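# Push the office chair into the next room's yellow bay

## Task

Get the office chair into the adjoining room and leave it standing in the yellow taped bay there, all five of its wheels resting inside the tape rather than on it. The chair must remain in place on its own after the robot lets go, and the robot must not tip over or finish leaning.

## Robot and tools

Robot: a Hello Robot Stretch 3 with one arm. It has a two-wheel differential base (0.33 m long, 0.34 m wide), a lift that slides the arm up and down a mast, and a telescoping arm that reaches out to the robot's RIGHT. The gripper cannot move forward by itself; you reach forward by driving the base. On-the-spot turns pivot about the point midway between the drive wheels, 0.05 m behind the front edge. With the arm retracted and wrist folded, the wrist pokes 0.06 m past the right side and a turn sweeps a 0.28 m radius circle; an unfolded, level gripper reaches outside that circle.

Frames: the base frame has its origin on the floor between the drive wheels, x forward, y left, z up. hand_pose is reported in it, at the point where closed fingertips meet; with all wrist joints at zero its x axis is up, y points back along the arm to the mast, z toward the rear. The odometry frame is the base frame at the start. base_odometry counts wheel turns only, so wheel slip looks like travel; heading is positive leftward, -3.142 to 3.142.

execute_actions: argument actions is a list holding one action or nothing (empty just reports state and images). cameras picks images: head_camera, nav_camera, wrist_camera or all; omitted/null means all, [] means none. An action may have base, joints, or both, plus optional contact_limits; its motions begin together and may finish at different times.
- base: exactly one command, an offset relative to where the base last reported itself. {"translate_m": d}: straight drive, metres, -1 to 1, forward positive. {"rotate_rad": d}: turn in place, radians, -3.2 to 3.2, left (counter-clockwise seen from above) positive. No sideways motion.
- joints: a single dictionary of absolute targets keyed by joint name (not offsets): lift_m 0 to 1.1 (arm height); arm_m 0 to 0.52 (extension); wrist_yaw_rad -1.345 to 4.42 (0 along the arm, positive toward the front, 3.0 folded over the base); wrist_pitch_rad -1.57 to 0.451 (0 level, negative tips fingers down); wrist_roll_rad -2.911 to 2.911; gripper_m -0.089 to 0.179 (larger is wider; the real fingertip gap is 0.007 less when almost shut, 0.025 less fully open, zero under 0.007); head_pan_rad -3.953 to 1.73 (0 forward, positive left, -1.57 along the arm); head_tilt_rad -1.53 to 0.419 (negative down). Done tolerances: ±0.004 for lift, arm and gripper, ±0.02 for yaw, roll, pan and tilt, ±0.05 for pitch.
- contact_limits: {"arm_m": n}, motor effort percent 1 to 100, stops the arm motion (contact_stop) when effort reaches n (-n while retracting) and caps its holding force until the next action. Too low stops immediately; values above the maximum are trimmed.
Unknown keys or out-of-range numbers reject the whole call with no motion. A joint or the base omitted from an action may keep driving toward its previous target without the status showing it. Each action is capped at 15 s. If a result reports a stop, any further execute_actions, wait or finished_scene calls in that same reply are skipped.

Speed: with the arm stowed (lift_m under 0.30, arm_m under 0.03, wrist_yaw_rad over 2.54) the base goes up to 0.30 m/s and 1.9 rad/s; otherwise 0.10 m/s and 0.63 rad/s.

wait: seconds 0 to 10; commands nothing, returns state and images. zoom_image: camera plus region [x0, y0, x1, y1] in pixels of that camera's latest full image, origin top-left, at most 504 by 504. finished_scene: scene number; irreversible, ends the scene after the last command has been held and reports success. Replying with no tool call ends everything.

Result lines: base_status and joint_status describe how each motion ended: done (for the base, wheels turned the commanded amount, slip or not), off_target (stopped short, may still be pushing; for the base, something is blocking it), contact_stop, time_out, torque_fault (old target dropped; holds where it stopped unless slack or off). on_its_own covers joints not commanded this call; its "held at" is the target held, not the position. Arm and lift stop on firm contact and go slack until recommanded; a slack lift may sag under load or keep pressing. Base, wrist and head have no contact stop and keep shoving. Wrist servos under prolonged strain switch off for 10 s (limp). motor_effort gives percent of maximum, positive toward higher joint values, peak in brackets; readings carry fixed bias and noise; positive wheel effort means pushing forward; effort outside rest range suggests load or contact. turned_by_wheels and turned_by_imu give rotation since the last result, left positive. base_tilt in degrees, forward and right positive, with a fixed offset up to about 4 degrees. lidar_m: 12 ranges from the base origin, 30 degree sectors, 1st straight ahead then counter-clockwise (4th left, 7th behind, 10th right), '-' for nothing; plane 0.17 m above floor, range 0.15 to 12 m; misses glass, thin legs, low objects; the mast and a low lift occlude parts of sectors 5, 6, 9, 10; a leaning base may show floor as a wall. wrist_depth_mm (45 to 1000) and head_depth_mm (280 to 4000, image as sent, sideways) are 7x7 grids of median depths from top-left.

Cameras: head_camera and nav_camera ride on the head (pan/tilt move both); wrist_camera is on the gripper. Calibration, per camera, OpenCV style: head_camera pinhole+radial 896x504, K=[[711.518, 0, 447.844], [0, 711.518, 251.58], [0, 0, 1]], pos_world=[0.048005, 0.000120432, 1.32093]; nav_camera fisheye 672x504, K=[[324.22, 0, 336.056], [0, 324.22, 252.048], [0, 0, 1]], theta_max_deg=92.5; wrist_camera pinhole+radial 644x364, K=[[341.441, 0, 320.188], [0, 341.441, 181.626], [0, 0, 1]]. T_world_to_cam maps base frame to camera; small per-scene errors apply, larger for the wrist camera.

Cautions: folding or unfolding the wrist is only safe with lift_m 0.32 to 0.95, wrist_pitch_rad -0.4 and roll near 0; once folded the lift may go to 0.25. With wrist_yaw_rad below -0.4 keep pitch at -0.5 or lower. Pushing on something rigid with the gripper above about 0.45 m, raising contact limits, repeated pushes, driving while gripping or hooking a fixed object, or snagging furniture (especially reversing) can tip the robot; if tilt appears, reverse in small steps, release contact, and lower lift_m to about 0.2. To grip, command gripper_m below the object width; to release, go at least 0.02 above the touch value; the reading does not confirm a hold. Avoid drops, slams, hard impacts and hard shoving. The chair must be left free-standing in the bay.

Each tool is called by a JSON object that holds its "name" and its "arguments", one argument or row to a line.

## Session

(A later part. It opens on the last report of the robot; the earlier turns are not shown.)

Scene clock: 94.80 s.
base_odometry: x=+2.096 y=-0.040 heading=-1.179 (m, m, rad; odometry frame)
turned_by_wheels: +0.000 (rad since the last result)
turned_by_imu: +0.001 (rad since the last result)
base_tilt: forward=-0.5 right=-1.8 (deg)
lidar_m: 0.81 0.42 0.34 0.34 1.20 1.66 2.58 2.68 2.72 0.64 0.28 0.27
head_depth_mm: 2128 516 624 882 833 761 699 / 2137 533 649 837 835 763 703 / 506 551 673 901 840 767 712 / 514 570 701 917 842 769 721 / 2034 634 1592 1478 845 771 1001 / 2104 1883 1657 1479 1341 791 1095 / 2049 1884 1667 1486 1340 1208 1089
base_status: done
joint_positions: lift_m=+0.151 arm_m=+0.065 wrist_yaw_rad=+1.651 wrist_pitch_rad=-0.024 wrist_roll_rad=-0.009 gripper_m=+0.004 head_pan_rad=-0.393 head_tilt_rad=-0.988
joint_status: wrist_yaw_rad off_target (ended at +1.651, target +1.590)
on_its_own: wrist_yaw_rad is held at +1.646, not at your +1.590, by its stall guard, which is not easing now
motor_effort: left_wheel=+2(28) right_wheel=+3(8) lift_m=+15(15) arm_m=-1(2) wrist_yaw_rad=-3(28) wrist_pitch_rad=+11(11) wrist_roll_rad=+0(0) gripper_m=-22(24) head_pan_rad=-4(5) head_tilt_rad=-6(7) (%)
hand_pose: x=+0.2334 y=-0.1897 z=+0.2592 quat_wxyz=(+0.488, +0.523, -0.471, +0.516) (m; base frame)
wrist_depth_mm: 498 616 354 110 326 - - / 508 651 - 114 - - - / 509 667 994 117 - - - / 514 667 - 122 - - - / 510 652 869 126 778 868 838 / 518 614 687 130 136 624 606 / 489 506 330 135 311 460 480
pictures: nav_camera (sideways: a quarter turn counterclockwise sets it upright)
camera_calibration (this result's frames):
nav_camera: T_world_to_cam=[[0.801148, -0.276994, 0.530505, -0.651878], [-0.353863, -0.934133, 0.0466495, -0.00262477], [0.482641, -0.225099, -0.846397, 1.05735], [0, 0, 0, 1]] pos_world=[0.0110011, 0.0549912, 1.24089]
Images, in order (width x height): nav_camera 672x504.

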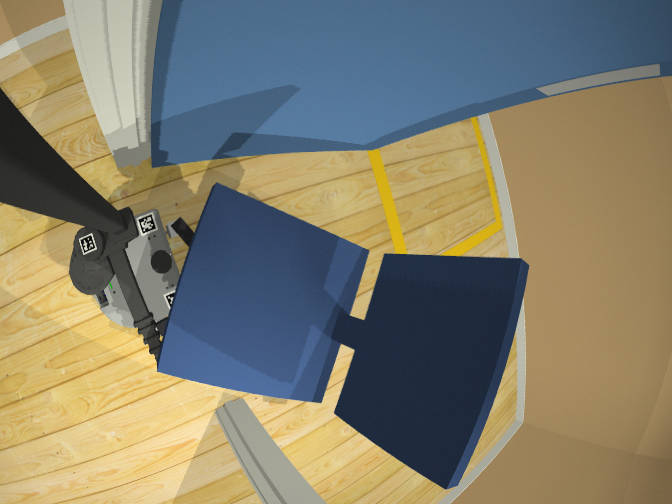

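{"name": "execute_actions", "arguments": {
  "actions": [
    {"base":{"translate_m":0.15},"joints":{"wrist_yaw_rad":1.6}}
  ],
  "cameras": []
}}

{"name": "execute_actions", "arguments": {
  "actions": [
    {"base":{"rotate_rad":-0.1},"joints":{"wrist_yaw_rad":1.62}}
  ],
  "cameras": []
}}

{"name": "execute_actions", "arguments": {
  "actions": [
    {"base":{"translate_m":0.35},"joints":{"wrist_yaw_rad":1.59,"head_pan_rad":0.4,"head_tilt_rad":-0.9}}
  ]
}}

Scene clock: 102.40 s.
base_odometry: x=+2.153 y=-0.179 heading=-1.179 (m, m, rad; odometry frame)
turned_by_wheels: +0.000 (rad since the last result)
turned_by_imu: +0.001 (rad since the last result)
base_tilt: forward=-0.6 right=-1.7 (deg)
lidar_m: 0.75 0.39 0.32 0.32 0.38 1.66 2.73 2.84 0.67 0.65 0.28 0.27
head_depth_mm: 2122 518 626 880 834 758 703 / 2124 535 650 837 838 764 703 / 506 552 675 900 841 765 712 / 515 572 702 916 841 769 723 / 1955 641 1611 1469 842 769 1001 / 1994 1886 1661 1476 1325 792 1094 / 1917 1889 1673 1492 1318 1170 1016
base_status: done
joint_positions: lift_m=+0.151 arm_m=+0.065 wrist_yaw_rad=+1.648 wrist_pitch_rad=-0.024 wrist_roll_rad=-0.009 gripper_m=+0.004 head_pan_rad=-0.393 head_tilt_rad=-0.988
joint_status: wrist_yaw_rad off_target (ended at +1.648, target +1.600)
on_its_own: wrist_yaw_rad is held at +1.647, not at your +1.600, by its stall guard, which is not easing now
motor_effort: left_wheel=+1(10) right_wheel=+4(14) lift_m=+15(15) arm_m=-1(1) wrist_yaw_rad=+0(22) wrist_pitch_rad=+11(11) wrist_roll_rad=+0(0) gripper_m=-22(23) head_pan_rad=-5(5) head_tilt_rad=-7(7) (%)
hand_pose: x=+0.2335 y=-0.1905 z=+0.2592 quat_wxyz=(+0.489, +0.522, -0.472, +0.515) (m; base frame)
wrist_depth_mm: 479 592 355 110 293 - - / 469 628 - 114 - - - / 475 631 - 118 - - - / 487 643 - 121 - - - / 489 634 835 126 784 881 851 / 497 611 683 130 137 617 611 / 485 497 331 136 311 458 467
pictures: none
No camera images: the call's "cameras" was empty. Leave "cameras" out to get every camera's image.

Scene clock: 103.47 s.
base_odometry: x=+2.153 y=-0.179 heading=-1.279 (m, m, rad; odometry frame)
turned_by_wheels: -0.099 (rad since the last result)
turned_by_imu: -0.097 (rad since the last result)
base_tilt: forward=-0.6 right=-1.8 (deg)
lidar_m: 2.05 0.42 0.32 0.32 0.34 1.51 2.73 2.78 2.80 0.65 2.68 0.26
head_depth_mm: 2121 513 622 877 830 758 699 / 2133 527 641 834 837 765 701 / 2135 541 663 888 840 764 710 / 508 555 688 916 843 768 723 / 514 571 752 1437 845 767 733 / 2038 1882 1661 1480 1333 790 1083 / 1957 1887 1654 1480 1344 1218 1078
base_status: done
joint_positions: lift_m=+0.151 arm_m=+0.065 wrist_yaw_rad=+1.667 wrist_pitch_rad=-0.023 wrist_roll_rad=-0.009 gripper_m=+0.004 head_pan_rad=-0.393 head_tilt_rad=-0.988
joint_status: wrist_yaw_rad off_target (ended at +1.667, target +1.620)
on_its_own: wrist_yaw_rad is at rest, and its effort (-31) is outside its rest range (-12 to +12)
motor_effort: left_wheel=+13(39) right_wheel=-11(26) lift_m=+16(16) arm_m=+0(2) wrist_yaw_rad=-31(32) wrist_pitch_rad=+10(10) wrist_roll_rad=+0(0) gripper_m=-26(27) head_pan_rad=-5(5) head_tilt_rad=-6(6) (%)
hand_pose: x=+0.2331 y=-0.1854 z=+0.2593 quat_wxyz=(+0.484, +0.527, -0.467, +0.520) (m; base frame)
wrist_depth_mm: 498 624 346 114 363 - - / 523 703 - 117 - - - / 520 696 - 121 - - - / 519 680 - 125 - - - / 525 705 914 130 883 874 858 / 526 615 - 135 - 630 617 / 485 497 345 140 325 474 479
pictures: none
No camera images: the call's "cameras" was empty. Leave "cameras" out to get every camera's image.

Scene clock: 108.37 s.
base_odometry: x=+2.254 y=-0.514 heading=-1.279 (m, m, rad; odometry frame)
turned_by_wheels: +0.000 (rad since the last result)
turned_by_imu: +0.001 (rad since the last result)
base_tilt: forward=-0.5 right=-1.7 (deg)
lidar_m: 1.70 0.38 0.29 0.29 0.31 0.45 3.09 3.15 0.76 1.29 0.32 1.81
head_depth_mm: 1534 1762 1760 1534 1365 781 706 / 1576 1812 1776 1541 1368 781 712 / 1615 1876 1782 1556 1372 1184 1028 / 1658 1938 1743 1495 1312 1238 1125 / 504 563 643 744 881 1089 1126 / 430 473 525 591 677 789 949 / 375 408 446 492 550 623 716
base_status: done
joint_positions: lift_m=+0.151 arm_m=+0.065 wrist_yaw_rad=+1.376 wrist_pitch_rad=-0.023 wrist_roll_rad=-0.009 gripper_m=+0.004 head_pan_rad=+0.393 head_tilt_rad=-0.902
joint_status: wrist_yaw_rad off_target (ended at +1.376, target +1.590); the others done
on_its_own: wrist_yaw_rad is held at +1.378, not at your +1.590, by its stall guard, which is not easing now
motor_effort: left_wheel=-2(24) right_wheel=+6(19) lift_m=+16(16) arm_m=-1(1) wrist_yaw_rad=+2(45) wrist_pitch_rad=+10(10) wrist_roll_rad=+0(0) gripper_m=-21(27) head_pan_rad=+5(60) head_tilt_rad=+1(15) (%)
hand_pose: x=+0.2294 y=-0.2596 z=+0.2594 quat_wxyz=(+0.554, +0.453, -0.538, +0.444) (m; base frame)
wrist_depth_mm: - - 354 112 291 - - / - - - 116 - - - / - - - 120 - - - / - - - 124 - - - / 939 926 977 129 747 877 862 / 662 657 680 133 139 612 616 / 496 500 333 138 312 451 477
pictures: head_camera (sideways: a quarter turn clockwise sets it upright), nav_camera (sideways: a quarter turn counterclockwise sets it upright), wrist_camera
camera_calibration (this result's frames):
head_camera: T_world_to_cam=[[-0.774493, -0.276282, -0.56906, 0.766466], [-0.355776, 0.934066, 0.0307183, -0.0380835], [0.523053, 0.226249, -0.821722, 1.02555], [0, 0, 0, 1]] pos_world=[0.0436591, 0.0153045, 1.28005]
nav_camera: T_world_to_cam=[[0.716967, 0.352595, 0.601361, -0.743675], [0.40727, -0.911984, 0.0491577, -0.0105385], [0.565765, 0.209672, -0.797463, 0.993231], [0, 0, 0, 1]] pos_world=[-0.0244525, 0.0443522, 1.2398]
wrist_camera: T_world_to_cam=[[-0.147422, -0.989062, 0.00476427, -0.210301], [-0.194139, 0.0242129, -0.980675, 0.340349], [0.969834, -0.145498, -0.195585, -0.0465819], [0, 0, 0, 1]] pos_world=[0.0802487, -0.223019, 0.325663]
Images, in order (width x height): head_camera 896x504, nav_camera 672x504, wrist_camera 644x364.

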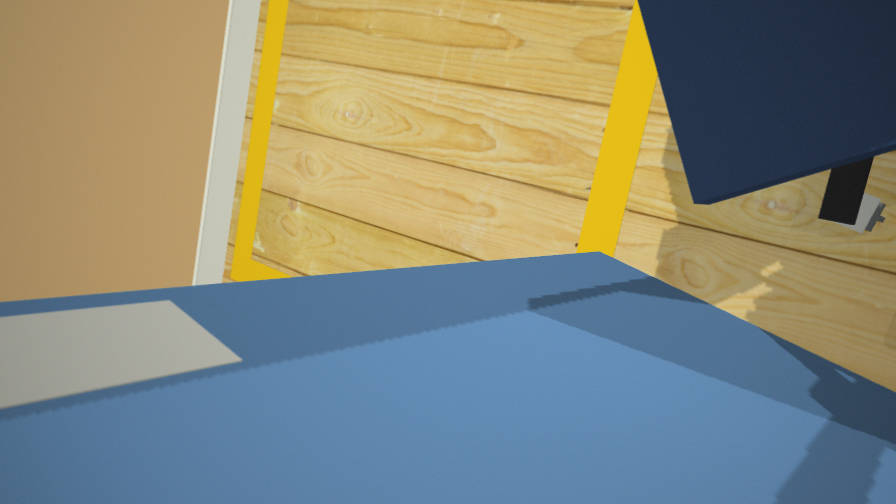

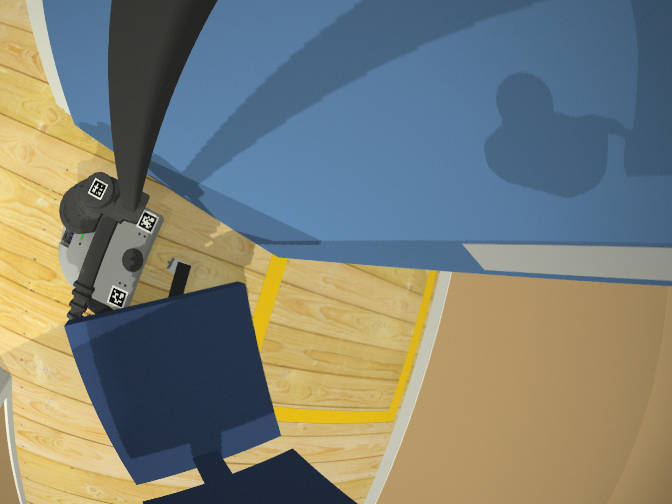

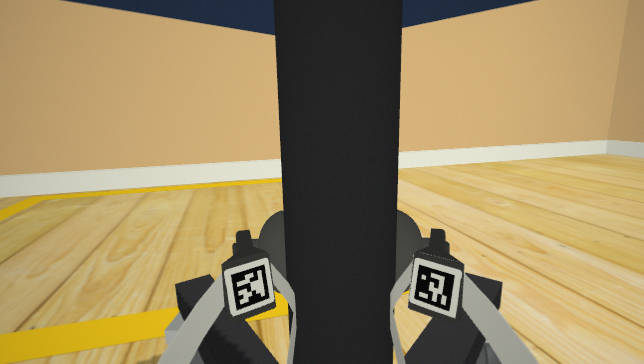

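{"name": "execute_actions", "arguments": {
  "actions": [
    {"base":{"translate_m":0.28},"joints":{"wrist_yaw_rad":1.55}}
  ],
  "cameras": []
}}

{"name": "execute_actions", "arguments": {
  "actions": [
    {"base":{"translate_m":0.27},"joints":{"wrist_yaw_rad":1.57,"head_pan_rad":0.3,"head_tilt_rad":-1.2}}
  ],
  "cameras": ["head_camera","nav_camera"]
}}

Scene clock: 120.43 s.
base_odometry: x=+2.334 y=-0.782 heading=-1.279 (m, m, rad; odometry frame)
turned_by_wheels: +0.000 (rad since the last result)
turned_by_imu: +0.001 (rad since the last result)
base_tilt: forward=-0.5 right=-1.7 (deg)
lidar_m: 1.42 0.35 0.27 0.27 0.28 0.41 3.37 0.93 0.93 2.14 0.28 0.28
head_depth_mm: 1272 1463 1682 1535 1367 780 707 / 1304 1517 1705 1549 1369 783 711 / 1346 1568 1746 1553 1378 782 711 / 1377 1601 1787 1556 1382 1238 1096 / 1409 1656 1770 1562 1383 1192 1109 / 1445 1718 1807 1567 636 726 873 / 1504 1773 1775 451 505 571 658
base_status: done
joint_positions: lift_m=+0.151 arm_m=+0.065 wrist_yaw_rad=+1.575 wrist_pitch_rad=-0.023 wrist_roll_rad=-0.009 gripper_m=+0.004 head_pan_rad=+0.393 head_tilt_rad=-0.902
joint_status: wrist_yaw_rad off_target (ended at +1.575, target +1.550)
motor_effort: left_wheel=+4(10) right_wheel=+3(26) lift_m=+16(15) arm_m=-1(4) wrist_yaw_rad=-10(67) wrist_pitch_rad=+10(10) wrist_roll_rad=+0(0) gripper_m=-22(30) head_pan_rad=+5(5) head_tilt_rad=+0(1) (%)
hand_pose: x=+0.2343 y=-0.2089 z=+0.2594 quat_wxyz=(+0.507, +0.505, -0.491, +0.497) (m; base frame)
wrist_depth_mm: - - 346 113 323 - - / - - - 116 - - - / - - - 121 - - - / - - - 124 - - - / 924 941 - 128 740 881 858 / 659 651 - 133 142 624 600 / 506 504 332 138 310 456 481
pictures: none
No camera images: the call's "cameras" was empty. Leave "cameras" out to get every camera's image.

Scene clock: 124.17 s.
base_odometry: x=+2.412 y=-1.041 heading=-1.278 (m, m, rad; odometry frame)
turned_by_wheels: +0.000 (rad since the last result)
turned_by_imu: +0.002 (rad since the last result)
base_tilt: forward=-0.6 right=-1.7 (deg)
lidar_m: 1.15 1.17 1.31 0.25 0.26 0.38 3.64 1.14 1.29 2.55 1.80 0.27
head_depth_mm: 1247 1466 1404 833 784 741 702 / 1272 1473 1412 836 787 743 714 / 1290 1483 1422 838 789 749 - / 1325 1508 1420 1331 796 1138 - / 1356 1510 1429 1334 1242 1204 - / 1367 1535 1418 1335 1260 1163 - / 1407 1538 1434 1340 1263 793 1043
base_status: done
joint_positions: lift_m=+0.151 arm_m=+0.065 wrist_yaw_rad=+1.651 wrist_pitch_rad=-0.023 wrist_roll_rad=-0.009 gripper_m=+0.004 head_pan_rad=+0.307 head_tilt_rad=-1.186
joint_status: wrist_yaw_rad off_target (ended at +1.651, target +1.570); the others done
on_its_own: wrist_yaw_rad is held at +1.626, not at your +1.570, by its stall guard, which is still easing
motor_effort: left_wheel=+14(20) right_wheel=-2(15) lift_m=+16(16) arm_m=-1(1) wrist_yaw_rad=-16(26) wrist_pitch_rad=+10(10) wrist_roll_rad=+0(0) gripper_m=-23(24) head_pan_rad=-5(19) head_tilt_rad=-7(34) (%)
hand_pose: x=+0.2334 y=-0.1896 z=+0.2594 quat_wxyz=(+0.488, +0.523, -0.471, +0.516) (m; base frame)
wrist_depth_mm: - - 344 113 322 994 - / - - - 117 - - - / - - - 121 - - - / - - - 125 - - - / 955 946 - 129 890 881 853 / 649 664 - 134 - 605 614 / 504 503 347 139 312 486 482
pictures: head_camera (sideways: a quarter turn clockwise sets it upright), nav_camera (sideways: a quarter turn counterclockwise sets it upright)
camera_calibration (this result's frames):
head_camera: T_world_to_cam=[[-0.915839, -0.247058, -0.316546, 0.438418], [-0.267272, 0.963384, 0.0213766, -0.0264519], [0.299674, 0.104181, -0.948336, 1.19142], [0, 0, 0, 1]] pos_world=[0.0374143, 0.00967451, 1.26921]
nav_camera: T_world_to_cam=[[0.874595, 0.331044, 0.35425, -0.422748], [0.339641, -0.93972, 0.0396333, 0.00229021], [0.346016, 0.0856549, -0.93431, 1.17241], [0, 0, 0, 1]] pos_world=[-0.0367174, 0.0416777, 1.24506]
Images, in order (width x height): head_camera 896x504, nav_camera 672x504.

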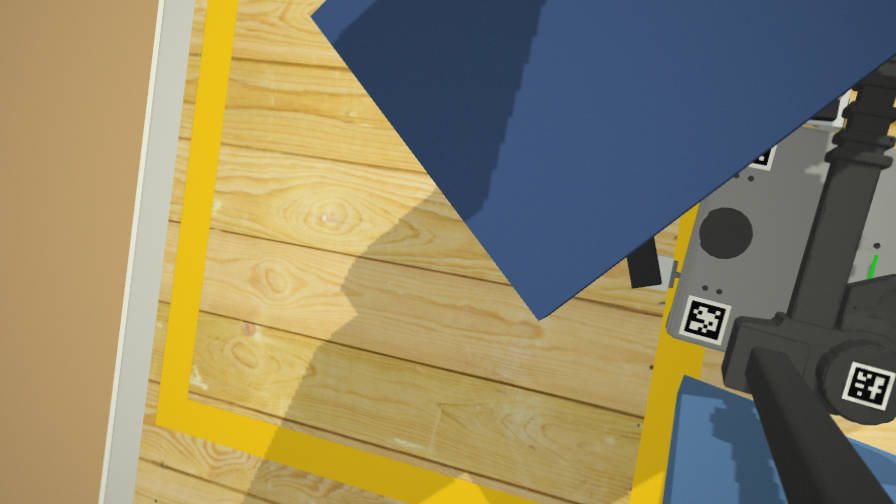

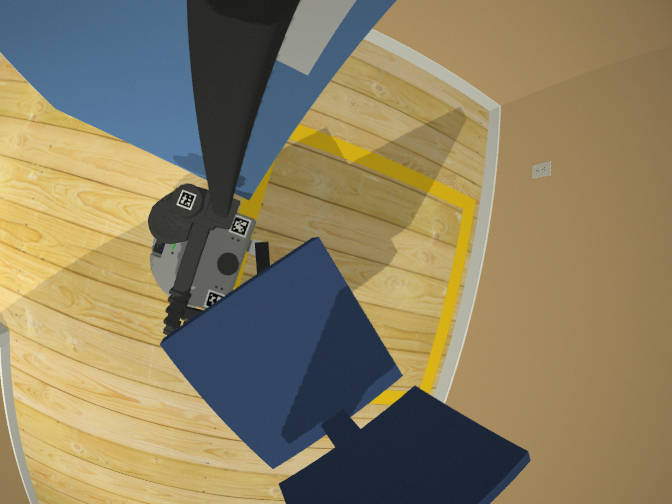

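Now rotate left in two steps.

{"name": "execute_actions", "arguments": {
  "actions": [
    {"base":{"rotate_rad":0.3},"joints":{"wrist_yaw_rad":1.6}}
  ],
  "cameras": []
}}

{"name": "execute_actions", "arguments": {
  "actions": [
    {"base":{"translate_m":0.05},"joints":{"wrist_yaw_rad":1.59}}
  ],
  "cameras": []
}}

{"name": "execute_actions", "arguments": {
  "actions": [
    {"base":{"rotate_rad":0.33},"joints":{"wrist_yaw_rad":1.6}}
  ],
  "cameras": []
}}

{"name": "execute_actions", "arguments": {
  "actions": [
    {"base":{"translate_m":0.1},"joints":{"wrist_yaw_rad":1.59,"head_pan_rad":-0.5,"head_tilt_rad":-1.3}}
  ],
  "cameras": ["head_camera","nav_camera"]
}}

Scene clock: 131.10 s.
base_odometry: x=+2.412 y=-1.041 heading=-0.979 (m, m, rad; odometry frame)
turned_by_wheels: +0.299 (rad since the last result)
turned_by_imu: +0.294 (rad since the last result)
base_tilt: forward=-0.5 right=-1.6 (deg)
lidar_m: 1.15 1.30 0.25 0.25 0.31 0.62 3.65 1.13 1.83 2.51 0.30 0.30
head_depth_mm: 1246 1461 1414 836 786 743 701 / 1313 1485 1409 837 787 742 714 / 1391 1525 1426 839 790 763 - / 1479 1518 1419 1331 1224 1201 - / 1551 1525 1426 1341 1259 1204 - / 1596 1533 1426 1339 1270 1147 - / 1645 1522 1431 1346 1259 838 1103
base_status: done
joint_positions: lift_m=+0.151 arm_m=+0.065 wrist_yaw_rad=+1.538 wrist_pitch_rad=-0.023 wrist_roll_rad=-0.009 gripper_m=+0.004 head_pan_rad=+0.307 head_tilt_rad=-1.186
joint_status: wrist_yaw_rad off_target (ended at +1.538, target +1.600)
on_its_own: left_wheel is at rest, and its effort (-19) is outside its rest range (-18 to +18); wrist_yaw_rad is at rest, and its effort (+40) is outside its rest range (-12 to +12)
motor_effort: left_wheel=-19(24) right_wheel=+13(26) lift_m=+16(16) arm_m=-3(4) wrist_yaw_rad=+40(66) wrist_pitch_rad=+10(10) wrist_roll_rad=+1(0) gripper_m=-27(31) head_pan_rad=-5(5) head_tilt_rad=-9(8) (%)
hand_pose: x=+0.2341 y=-0.2188 z=+0.2594 quat_wxyz=(+0.516, +0.495, -0.500, +0.488) (m; base frame)
wrist_depth_mm: - - - 116 121 905 859 / - - - 119 126 927 882 / - - - 123 132 959 883 / - - - 128 962 949 934 / 967 919 924 130 132 869 857 / 656 654 609 135 135 614 617 / 508 505 333 143 297 340 473
pictures: none
No camera images: the call's "cameras" was empty. Leave "cameras" out to get every camera's image.

Scene clock: 132.57 s.
base_odometry: x=+2.440 y=-1.082 heading=-0.980 (m, m, rad; odometry frame)
turned_by_wheels: +0.000 (rad since the last result)
turned_by_imu: +0.000 (rad since the last result)
base_tilt: forward=-0.5 right=-1.6 (deg)
lidar_m: 1.10 1.24 1.22 0.24 0.28 0.57 1.29 1.18 1.93 2.42 0.28 0.28
head_depth_mm: 1195 1422 1407 835 788 743 702 / 1253 1476 1415 838 788 743 715 / 1326 1507 1421 840 788 753 - / 1411 1524 1416 1326 805 1200 - / 1494 1534 1426 1329 1252 1205 - / 1578 1535 1429 1337 1259 1122 - / 1627 1532 1429 1345 1261 775 1100
base_status: done
joint_positions: lift_m=+0.151 arm_m=+0.065 wrist_yaw_rad=+1.608 wrist_pitch_rad=-0.023 wrist_roll_rad=-0.008 gripper_m=+0.004 head_pan_rad=+0.307 head_tilt_rad=-1.186
joint_status: all done
motor_effort: left_wheel=-5(12) right_wheel=+11(30) lift_m=+16(16) arm_m=-3(4) wrist_yaw_rad=-12(43) wrist_pitch_rad=+10(10) wrist_roll_rad=+0(0) gripper_m=-23(26) head_pan_rad=-5(5) head_tilt_rad=-8(8) (%)
hand_pose: x=+0.2341 y=-0.2007 z=+0.2594 quat_wxyz=(+0.499, +0.513, -0.482, +0.506) (m; base frame)
wrist_depth_mm: - - 347 112 324 825 770 / - - - 116 912 851 811 / - - - 120 914 871 820 / - - - 124 949 907 854 / 939 929 - 129 851 883 844 / 658 644 - 133 139 625 625 / 502 502 350 138 322 412 477
pictures: none
No camera images: the call's "cameras" was empty. Leave "cameras" out to get every camera's image.

Scene clock: 134.30 s.
base_odometry: x=+2.440 y=-1.082 heading=-0.650 (m, m, rad; odometry frame)
turned_by_wheels: +0.329 (rad since the last result)
turned_by_imu: +0.323 (rad since the last result)
base_tilt: forward=-0.6 right=-1.7 (deg)
lidar_m: 1.14 1.26 0.24 0.25 0.40 3.69 1.18 1.49 2.56 1.53 0.29 0.29
head_depth_mm: 1330 1485 1404 838 785 742 703 / 1457 1507 1413 836 784 743 716 / 1573 1526 1415 840 789 763 - / 1624 1521 1427 1339 1147 1202 - / 1619 1536 1427 1326 1255 1203 - / 1531 1541 1428 1340 1255 1177 - / 1422 1518 1434 1340 654 1038 1109
base_status: done
joint_positions: lift_m=+0.151 arm_m=+0.065 wrist_yaw_rad=+1.560 wrist_pitch_rad=-0.023 wrist_roll_rad=-0.009 gripper_m=+0.004 head_pan_rad=+0.307 head_tilt_rad=-1.186
joint_status: wrist_yaw_rad off_target (ended at +1.560, target +1.600)
on_its_own: wrist_yaw_rad is at rest, and its effort (+25) is outside its rest range (-12 to +12)
motor_effort: left_wheel=-14(21) right_wheel=+10(28) lift_m=+16(16) arm_m=-2(3) wrist_yaw_rad=+25(54) wrist_pitch_rad=+10(10) wrist_roll_rad=+0(0) gripper_m=-25(29) head_pan_rad=-4(5) head_tilt_rad=-8(8) (%)
hand_pose: x=+0.2342 y=-0.2129 z=+0.2594 quat_wxyz=(+0.511, +0.501, -0.494, +0.494) (m; base frame)
wrist_depth_mm: - - 352 114 290 752 692 / - - - 118 839 781 699 / - - - 122 850 811 721 / - - - 127 890 817 746 / 945 954 981 130 136 815 748 / 666 662 624 134 137 612 622 / 505 499 339 141 298 337 475
pictures: none
No camera images: the call's "cameras" was empty. Leave "cameras" out to get every camera's image.

Scene clock: 136.70 s.
base_odometry: x=+2.520 y=-1.143 heading=-0.650 (m, m, rad; odometry frame)
turned_by_wheels: +0.000 (rad since the last result)
turned_by_imu: +0.000 (rad since the last result)
base_tilt: forward=-0.5 right=-1.7 (deg)
lidar_m: 1.06 1.20 1.17 0.22 0.29 3.79 1.29 1.61 2.62 1.41 1.05 0.27
head_depth_mm: 570 724 845 806 773 1177 1130 / 580 745 849 808 781 - 1131 / 593 763 849 812 783 - - / 606 875 852 813 784 - - / 621 882 854 815 795 1191 - / 1154 1425 1344 820 798 1186 808 / 1262 1424 1359 1299 1241 1191 595
base_status: done
joint_positions: lift_m=+0.151 arm_m=+0.065 wrist_yaw_rad=+1.664 wrist_pitch_rad=-0.023 wrist_roll_rad=-0.008 gripper_m=+0.004 head_pan_rad=-0.493 head_tilt_rad=-1.285
joint_status: wrist_yaw_rad off_target (ended at +1.664, target +1.590); the others done
on_its_own: wrist_yaw_rad is held at +1.656, not at your +1.590, by its stall guard, which is not easing now
motor_effort: left_wheel=-1(10) right_wheel=+5(31) lift_m=+15(16) arm_m=+0(3) wrist_yaw_rad=-5(39) wrist_pitch_rad=+10(10) wrist_roll_rad=+0(0) gripper_m=-22(27) head_pan_rad=-4(58) head_tilt_rad=-8(20) (%)
hand_pose: x=+0.2331 y=-0.1862 z=+0.2594 quat_wxyz=(+0.484, +0.526, -0.468, +0.520) (m; base frame)
wrist_depth_mm: 990 - 352 113 324 694 621 / - - - 117 803 728 648 / - - - 121 814 761 667 / - - - 124 866 765 671 / 931 912 988 129 762 760 673 / 666 654 - 134 140 613 617 / 510 500 332 139 313 438 477
pictures: head_camera (sideways: a quarter turn clockwise sets it upright), nav_camera (sideways: a quarter turn counterclockwise sets it upright)
camera_calibration (this result's frames):
head_camera: T_world_to_cam=[[-0.838671, 0.497605, -0.221405, 0.31405], [0.506734, 0.861921, 0.0176734, -0.0263496], [0.199628, -0.0973713, -0.975022, 1.22664], [0, 0, 0, 1]] pos_world=[0.0318644, -0.0141216, 1.266]
nav_camera: T_world_to_cam=[[0.87354, -0.411305, 0.260301, -0.30039], [-0.434365, -0.900037, 0.0355189, 0.0123729], [0.219671, -0.144093, -0.964874, 1.21285], [0, 0, 0, 1]] pos_world=[0.00134935, 0.0623468, 1.248]
Images, in order (width x height): head_camera 896x504, nav_camera 672x504.

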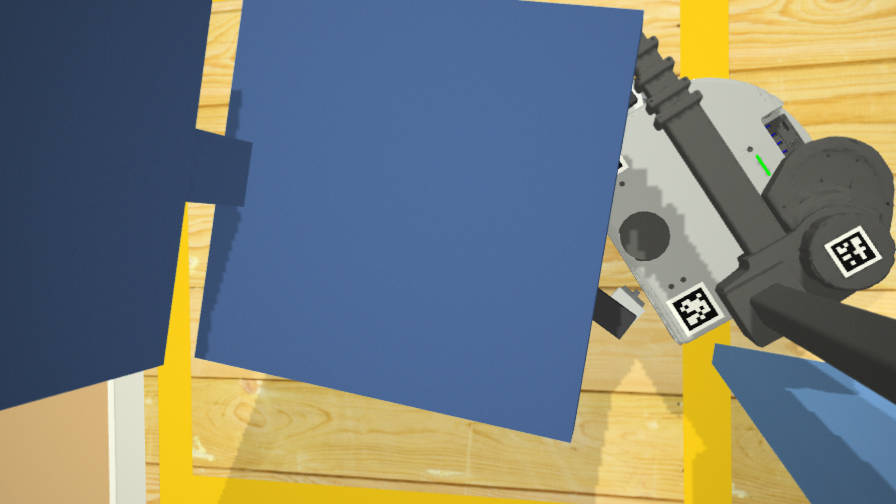

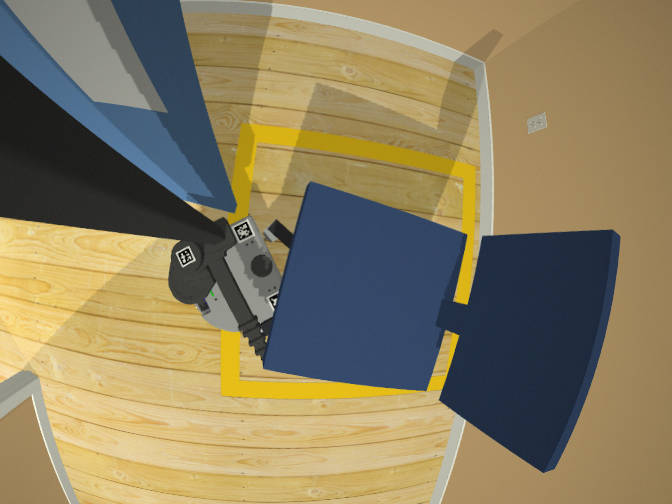

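{"name": "execute_actions", "arguments": {
  "actions": [
    {"base":{"translate_m":0.105},"joints":{"wrist_yaw_rad":1.65}}
  ],
  "cameras": []
}}

{"name": "execute_actions", "arguments": {
  "actions": [
    {"joints":{"gripper_m":0.13,"wrist_yaw_rad":1.66}}
  ],
  "cameras": []
}}

{"name": "execute_actions", "arguments": {
  "actions": [
    {"base":{"translate_m":-0.25},"joints":{"head_pan_rad":-0.4,"head_tilt_rad":-1.15}}
  ]
}}

Scene clock: 145.03 s.
base_odometry: x=+2.603 y=-1.206 heading=-0.650 (m, m, rad; odometry frame)
turned_by_wheels: +0.000 (rad since the last result)
turned_by_imu: +0.001 (rad since the last result)
base_tilt: forward=-0.5 right=-1.8 (deg)
lidar_m: 0.96 1.15 1.11 1.16 0.41 3.87 1.39 1.75 2.67 1.29 0.95 0.26
head_depth_mm: 564 717 846 807 779 1176 1128 / 573 733 849 811 776 - 1134 / 583 750 848 811 779 - - / 594 874 850 816 785 - - / 606 879 853 815 790 1186 - / 635 1392 1330 817 799 1184 1147 / 1142 1394 1353 1296 1241 1189 1143
base_status: done
joint_positions: lift_m=+0.151 arm_m=+0.065 wrist_yaw_rad=+1.709 wrist_pitch_rad=-0.023 wrist_roll_rad=-0.008 gripper_m=+0.004 head_pan_rad=-0.493 head_tilt_rad=-1.285
joint_status: wrist_yaw_rad off_target (ended at +1.709, target +1.650)
on_its_own: wrist_yaw_rad is held at +1.705, not at your +1.650, by its stall guard, which is not easing now
motor_effort: left_wheel=+10(15) right_wheel=+5(22) lift_m=+16(16) arm_m=-1(0) wrist_yaw_rad=-3(25) wrist_pitch_rad=+10(10) wrist_roll_rad=+0(0) gripper_m=-22(25) head_pan_rad=-4(5) head_tilt_rad=-9(8) (%)
hand_pose: x=+0.2318 y=-0.1748 z=+0.2594 quat_wxyz=(+0.473, +0.536, -0.456, +0.530) (m; base frame)
wrist_depth_mm: 967 - 350 113 326 636 554 / 975 - - 117 746 667 569 / 980 - - 121 766 662 575 / - - - 125 773 696 594 / 960 935 - 130 761 691 605 / 659 649 - 134 141 616 591 / 495 501 335 140 319 424 477
pictures: none
No camera images: the call's "cameras" was empty. Leave "cameras" out to get every camera's image.

Scene clock: 146.80 s.
base_odometry: x=+2.603 y=-1.206 heading=-0.650 (m, m, rad; odometry frame)
turned_by_wheels: +0.000 (rad since the last result)
turned_by_imu: +0.000 (rad since the last result)
base_tilt: forward=-0.4 right=-1.7 (deg)
lidar_m: 0.96 1.15 1.11 1.15 0.41 3.86 1.39 1.74 2.67 1.29 0.95 0.26
head_depth_mm: 564 719 845 808 780 1177 1133 / 574 736 849 811 776 - 1127 / 583 753 848 811 781 - - / 594 876 852 814 785 - - / 606 876 854 814 789 1181 - / 635 1406 1330 822 796 1182 1147 / 1144 1399 1357 1297 1241 1190 1142
base_status: not commanded
joint_positions: lift_m=+0.151 arm_m=+0.065 wrist_yaw_rad=+1.662 wrist_pitch_rad=-0.023 wrist_roll_rad=-0.008 gripper_m=+0.130 head_pan_rad=-0.493 head_tilt_rad=-1.285
joint_status: all done
motor_effort: left_wheel=+2(11) right_wheel=+6(5) lift_m=+16(16) arm_m=+0(0) wrist_yaw_rad=-2(20) wrist_pitch_rad=+10(10) wrist_roll_rad=+0(0) gripper_m=+0(87) head_pan_rad=-5(5) head_tilt_rad=-9(8) (%)
hand_pose: x=+0.2332 y=-0.1868 z=+0.2594 quat_wxyz=(+0.485, +0.525, -0.468, +0.519) (m; base frame)
wrist_depth_mm: 951 - 278 114 680 628 562 / 987 - - 118 748 639 568 / - - - 121 776 671 571 / - - - 126 783 688 593 / 959 - 833 130 779 670 596 / 651 696 611 135 624 - 584 / 499 450 335 140 342 441 474
pictures: none
No camera images: the call's "cameras" was empty. Leave "cameras" out to get every camera's image.

Scene clock: 150.40 s.
base_odometry: x=+2.404 y=-1.055 heading=-0.650 (m, m, rad; odometry frame)
turned_by_wheels: +0.000 (rad since the last result)
turned_by_imu: -0.001 (rad since the last result)
base_tilt: forward=-0.6 right=-1.7 (deg)
lidar_m: 1.18 1.28 0.26 0.28 0.45 3.66 1.13 1.43 2.54 1.59 1.18 0.48
head_depth_mm: 723 1471 1446 1339 1251 1194 1099 / 717 958 925 877 1255 1173 - / 735 970 917 850 1146 1203 - / 751 951 919 853 1236 1201 - / 775 985 925 858 1241 1182 - / 799 1017 924 858 1253 1192 1102 / 1286 1531 1447 874 1279 1196 827
base_status: done
joint_positions: lift_m=+0.151 arm_m=+0.065 wrist_yaw_rad=+1.662 wrist_pitch_rad=-0.023 wrist_roll_rad=-0.008 gripper_m=+0.130 head_pan_rad=-0.407 head_tilt_rad=-1.149
joint_status: all done
motor_effort: left_wheel=-3(9) right_wheel=+4(5) lift_m=+16(16) arm_m=-1(1) wrist_yaw_rad=-1(1) wrist_pitch_rad=+10(10) wrist_roll_rad=+0(0) gripper_m=+0(0) head_pan_rad=+5(21) head_tilt_rad=-1(17) (%)
hand_pose: x=+0.2332 y=-0.1868 z=+0.2594 quat_wxyz=(+0.485, +0.525, -0.468, +0.519) (m; base frame)
wrist_depth_mm: 365 337 316 276 316 372 381 / - - - 441 960 834 742 / - - - - 989 853 742 / - - - - - 865 761 / 937 - 852 511 773 859 769 / 659 701 593 401 419 - 618 / 351 354 386 398 440 365 342
pictures: head_camera (sideways: a quarter turn clockwise sets it upright), nav_camera (sideways: a quarter turn counterclockwise sets it upright), wrist_camera
camera_calibration (this result's frames):
head_camera: T_world_to_cam=[[-0.842805, 0.408276, -0.350699, 0.482452], [0.428192, 0.903403, 0.0226838, -0.032397], [0.326084, -0.131049, -0.936213, 1.17552], [0, 0, 0, 1]] pos_world=[0.0371684, -0.0136563, 1.27047]
nav_camera: T_world_to_cam=[[0.865391, -0.317258, 0.387874, -0.466483], [-0.360081, -0.932018, 0.0410466, 0.00471662], [0.348483, -0.175187, -0.920798, 1.15485], [0, 0, 0, 1]] pos_world=[0.0029446, 0.058715, 1.24412]
wrist_camera: T_world_to_cam=[[0.137492, -0.990492, 0.00466207, -0.204412], [-0.193028, -0.0314104, -0.98069, 0.328699], [0.971512, 0.133937, -0.195511, 0.0121041], [0, 0, 0, 1]] pos_world=[0.0797936, -0.193765, 0.325671]
Images, in order (width x height): head_camera 896x504, nav_camera 672x504, wrist_camera 644x364.

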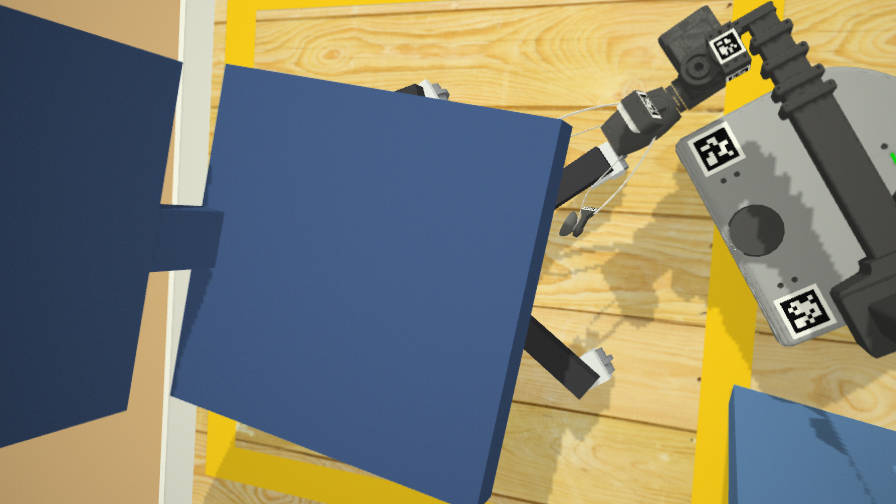

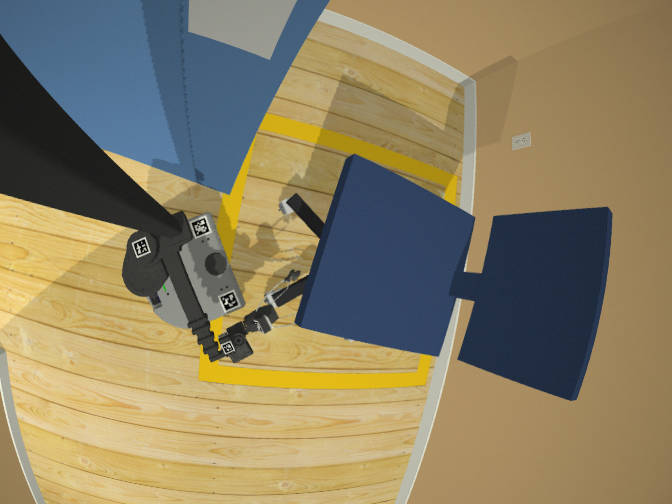

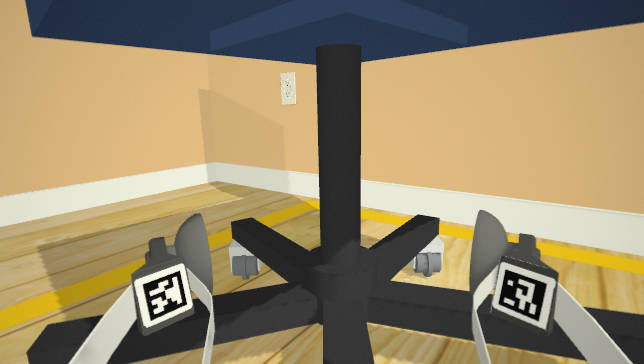

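All five wheels are inside the tape.

{"name": "finished_scene", "arguments": {
  "scene": 2
}}

The scene is finished: the task was done.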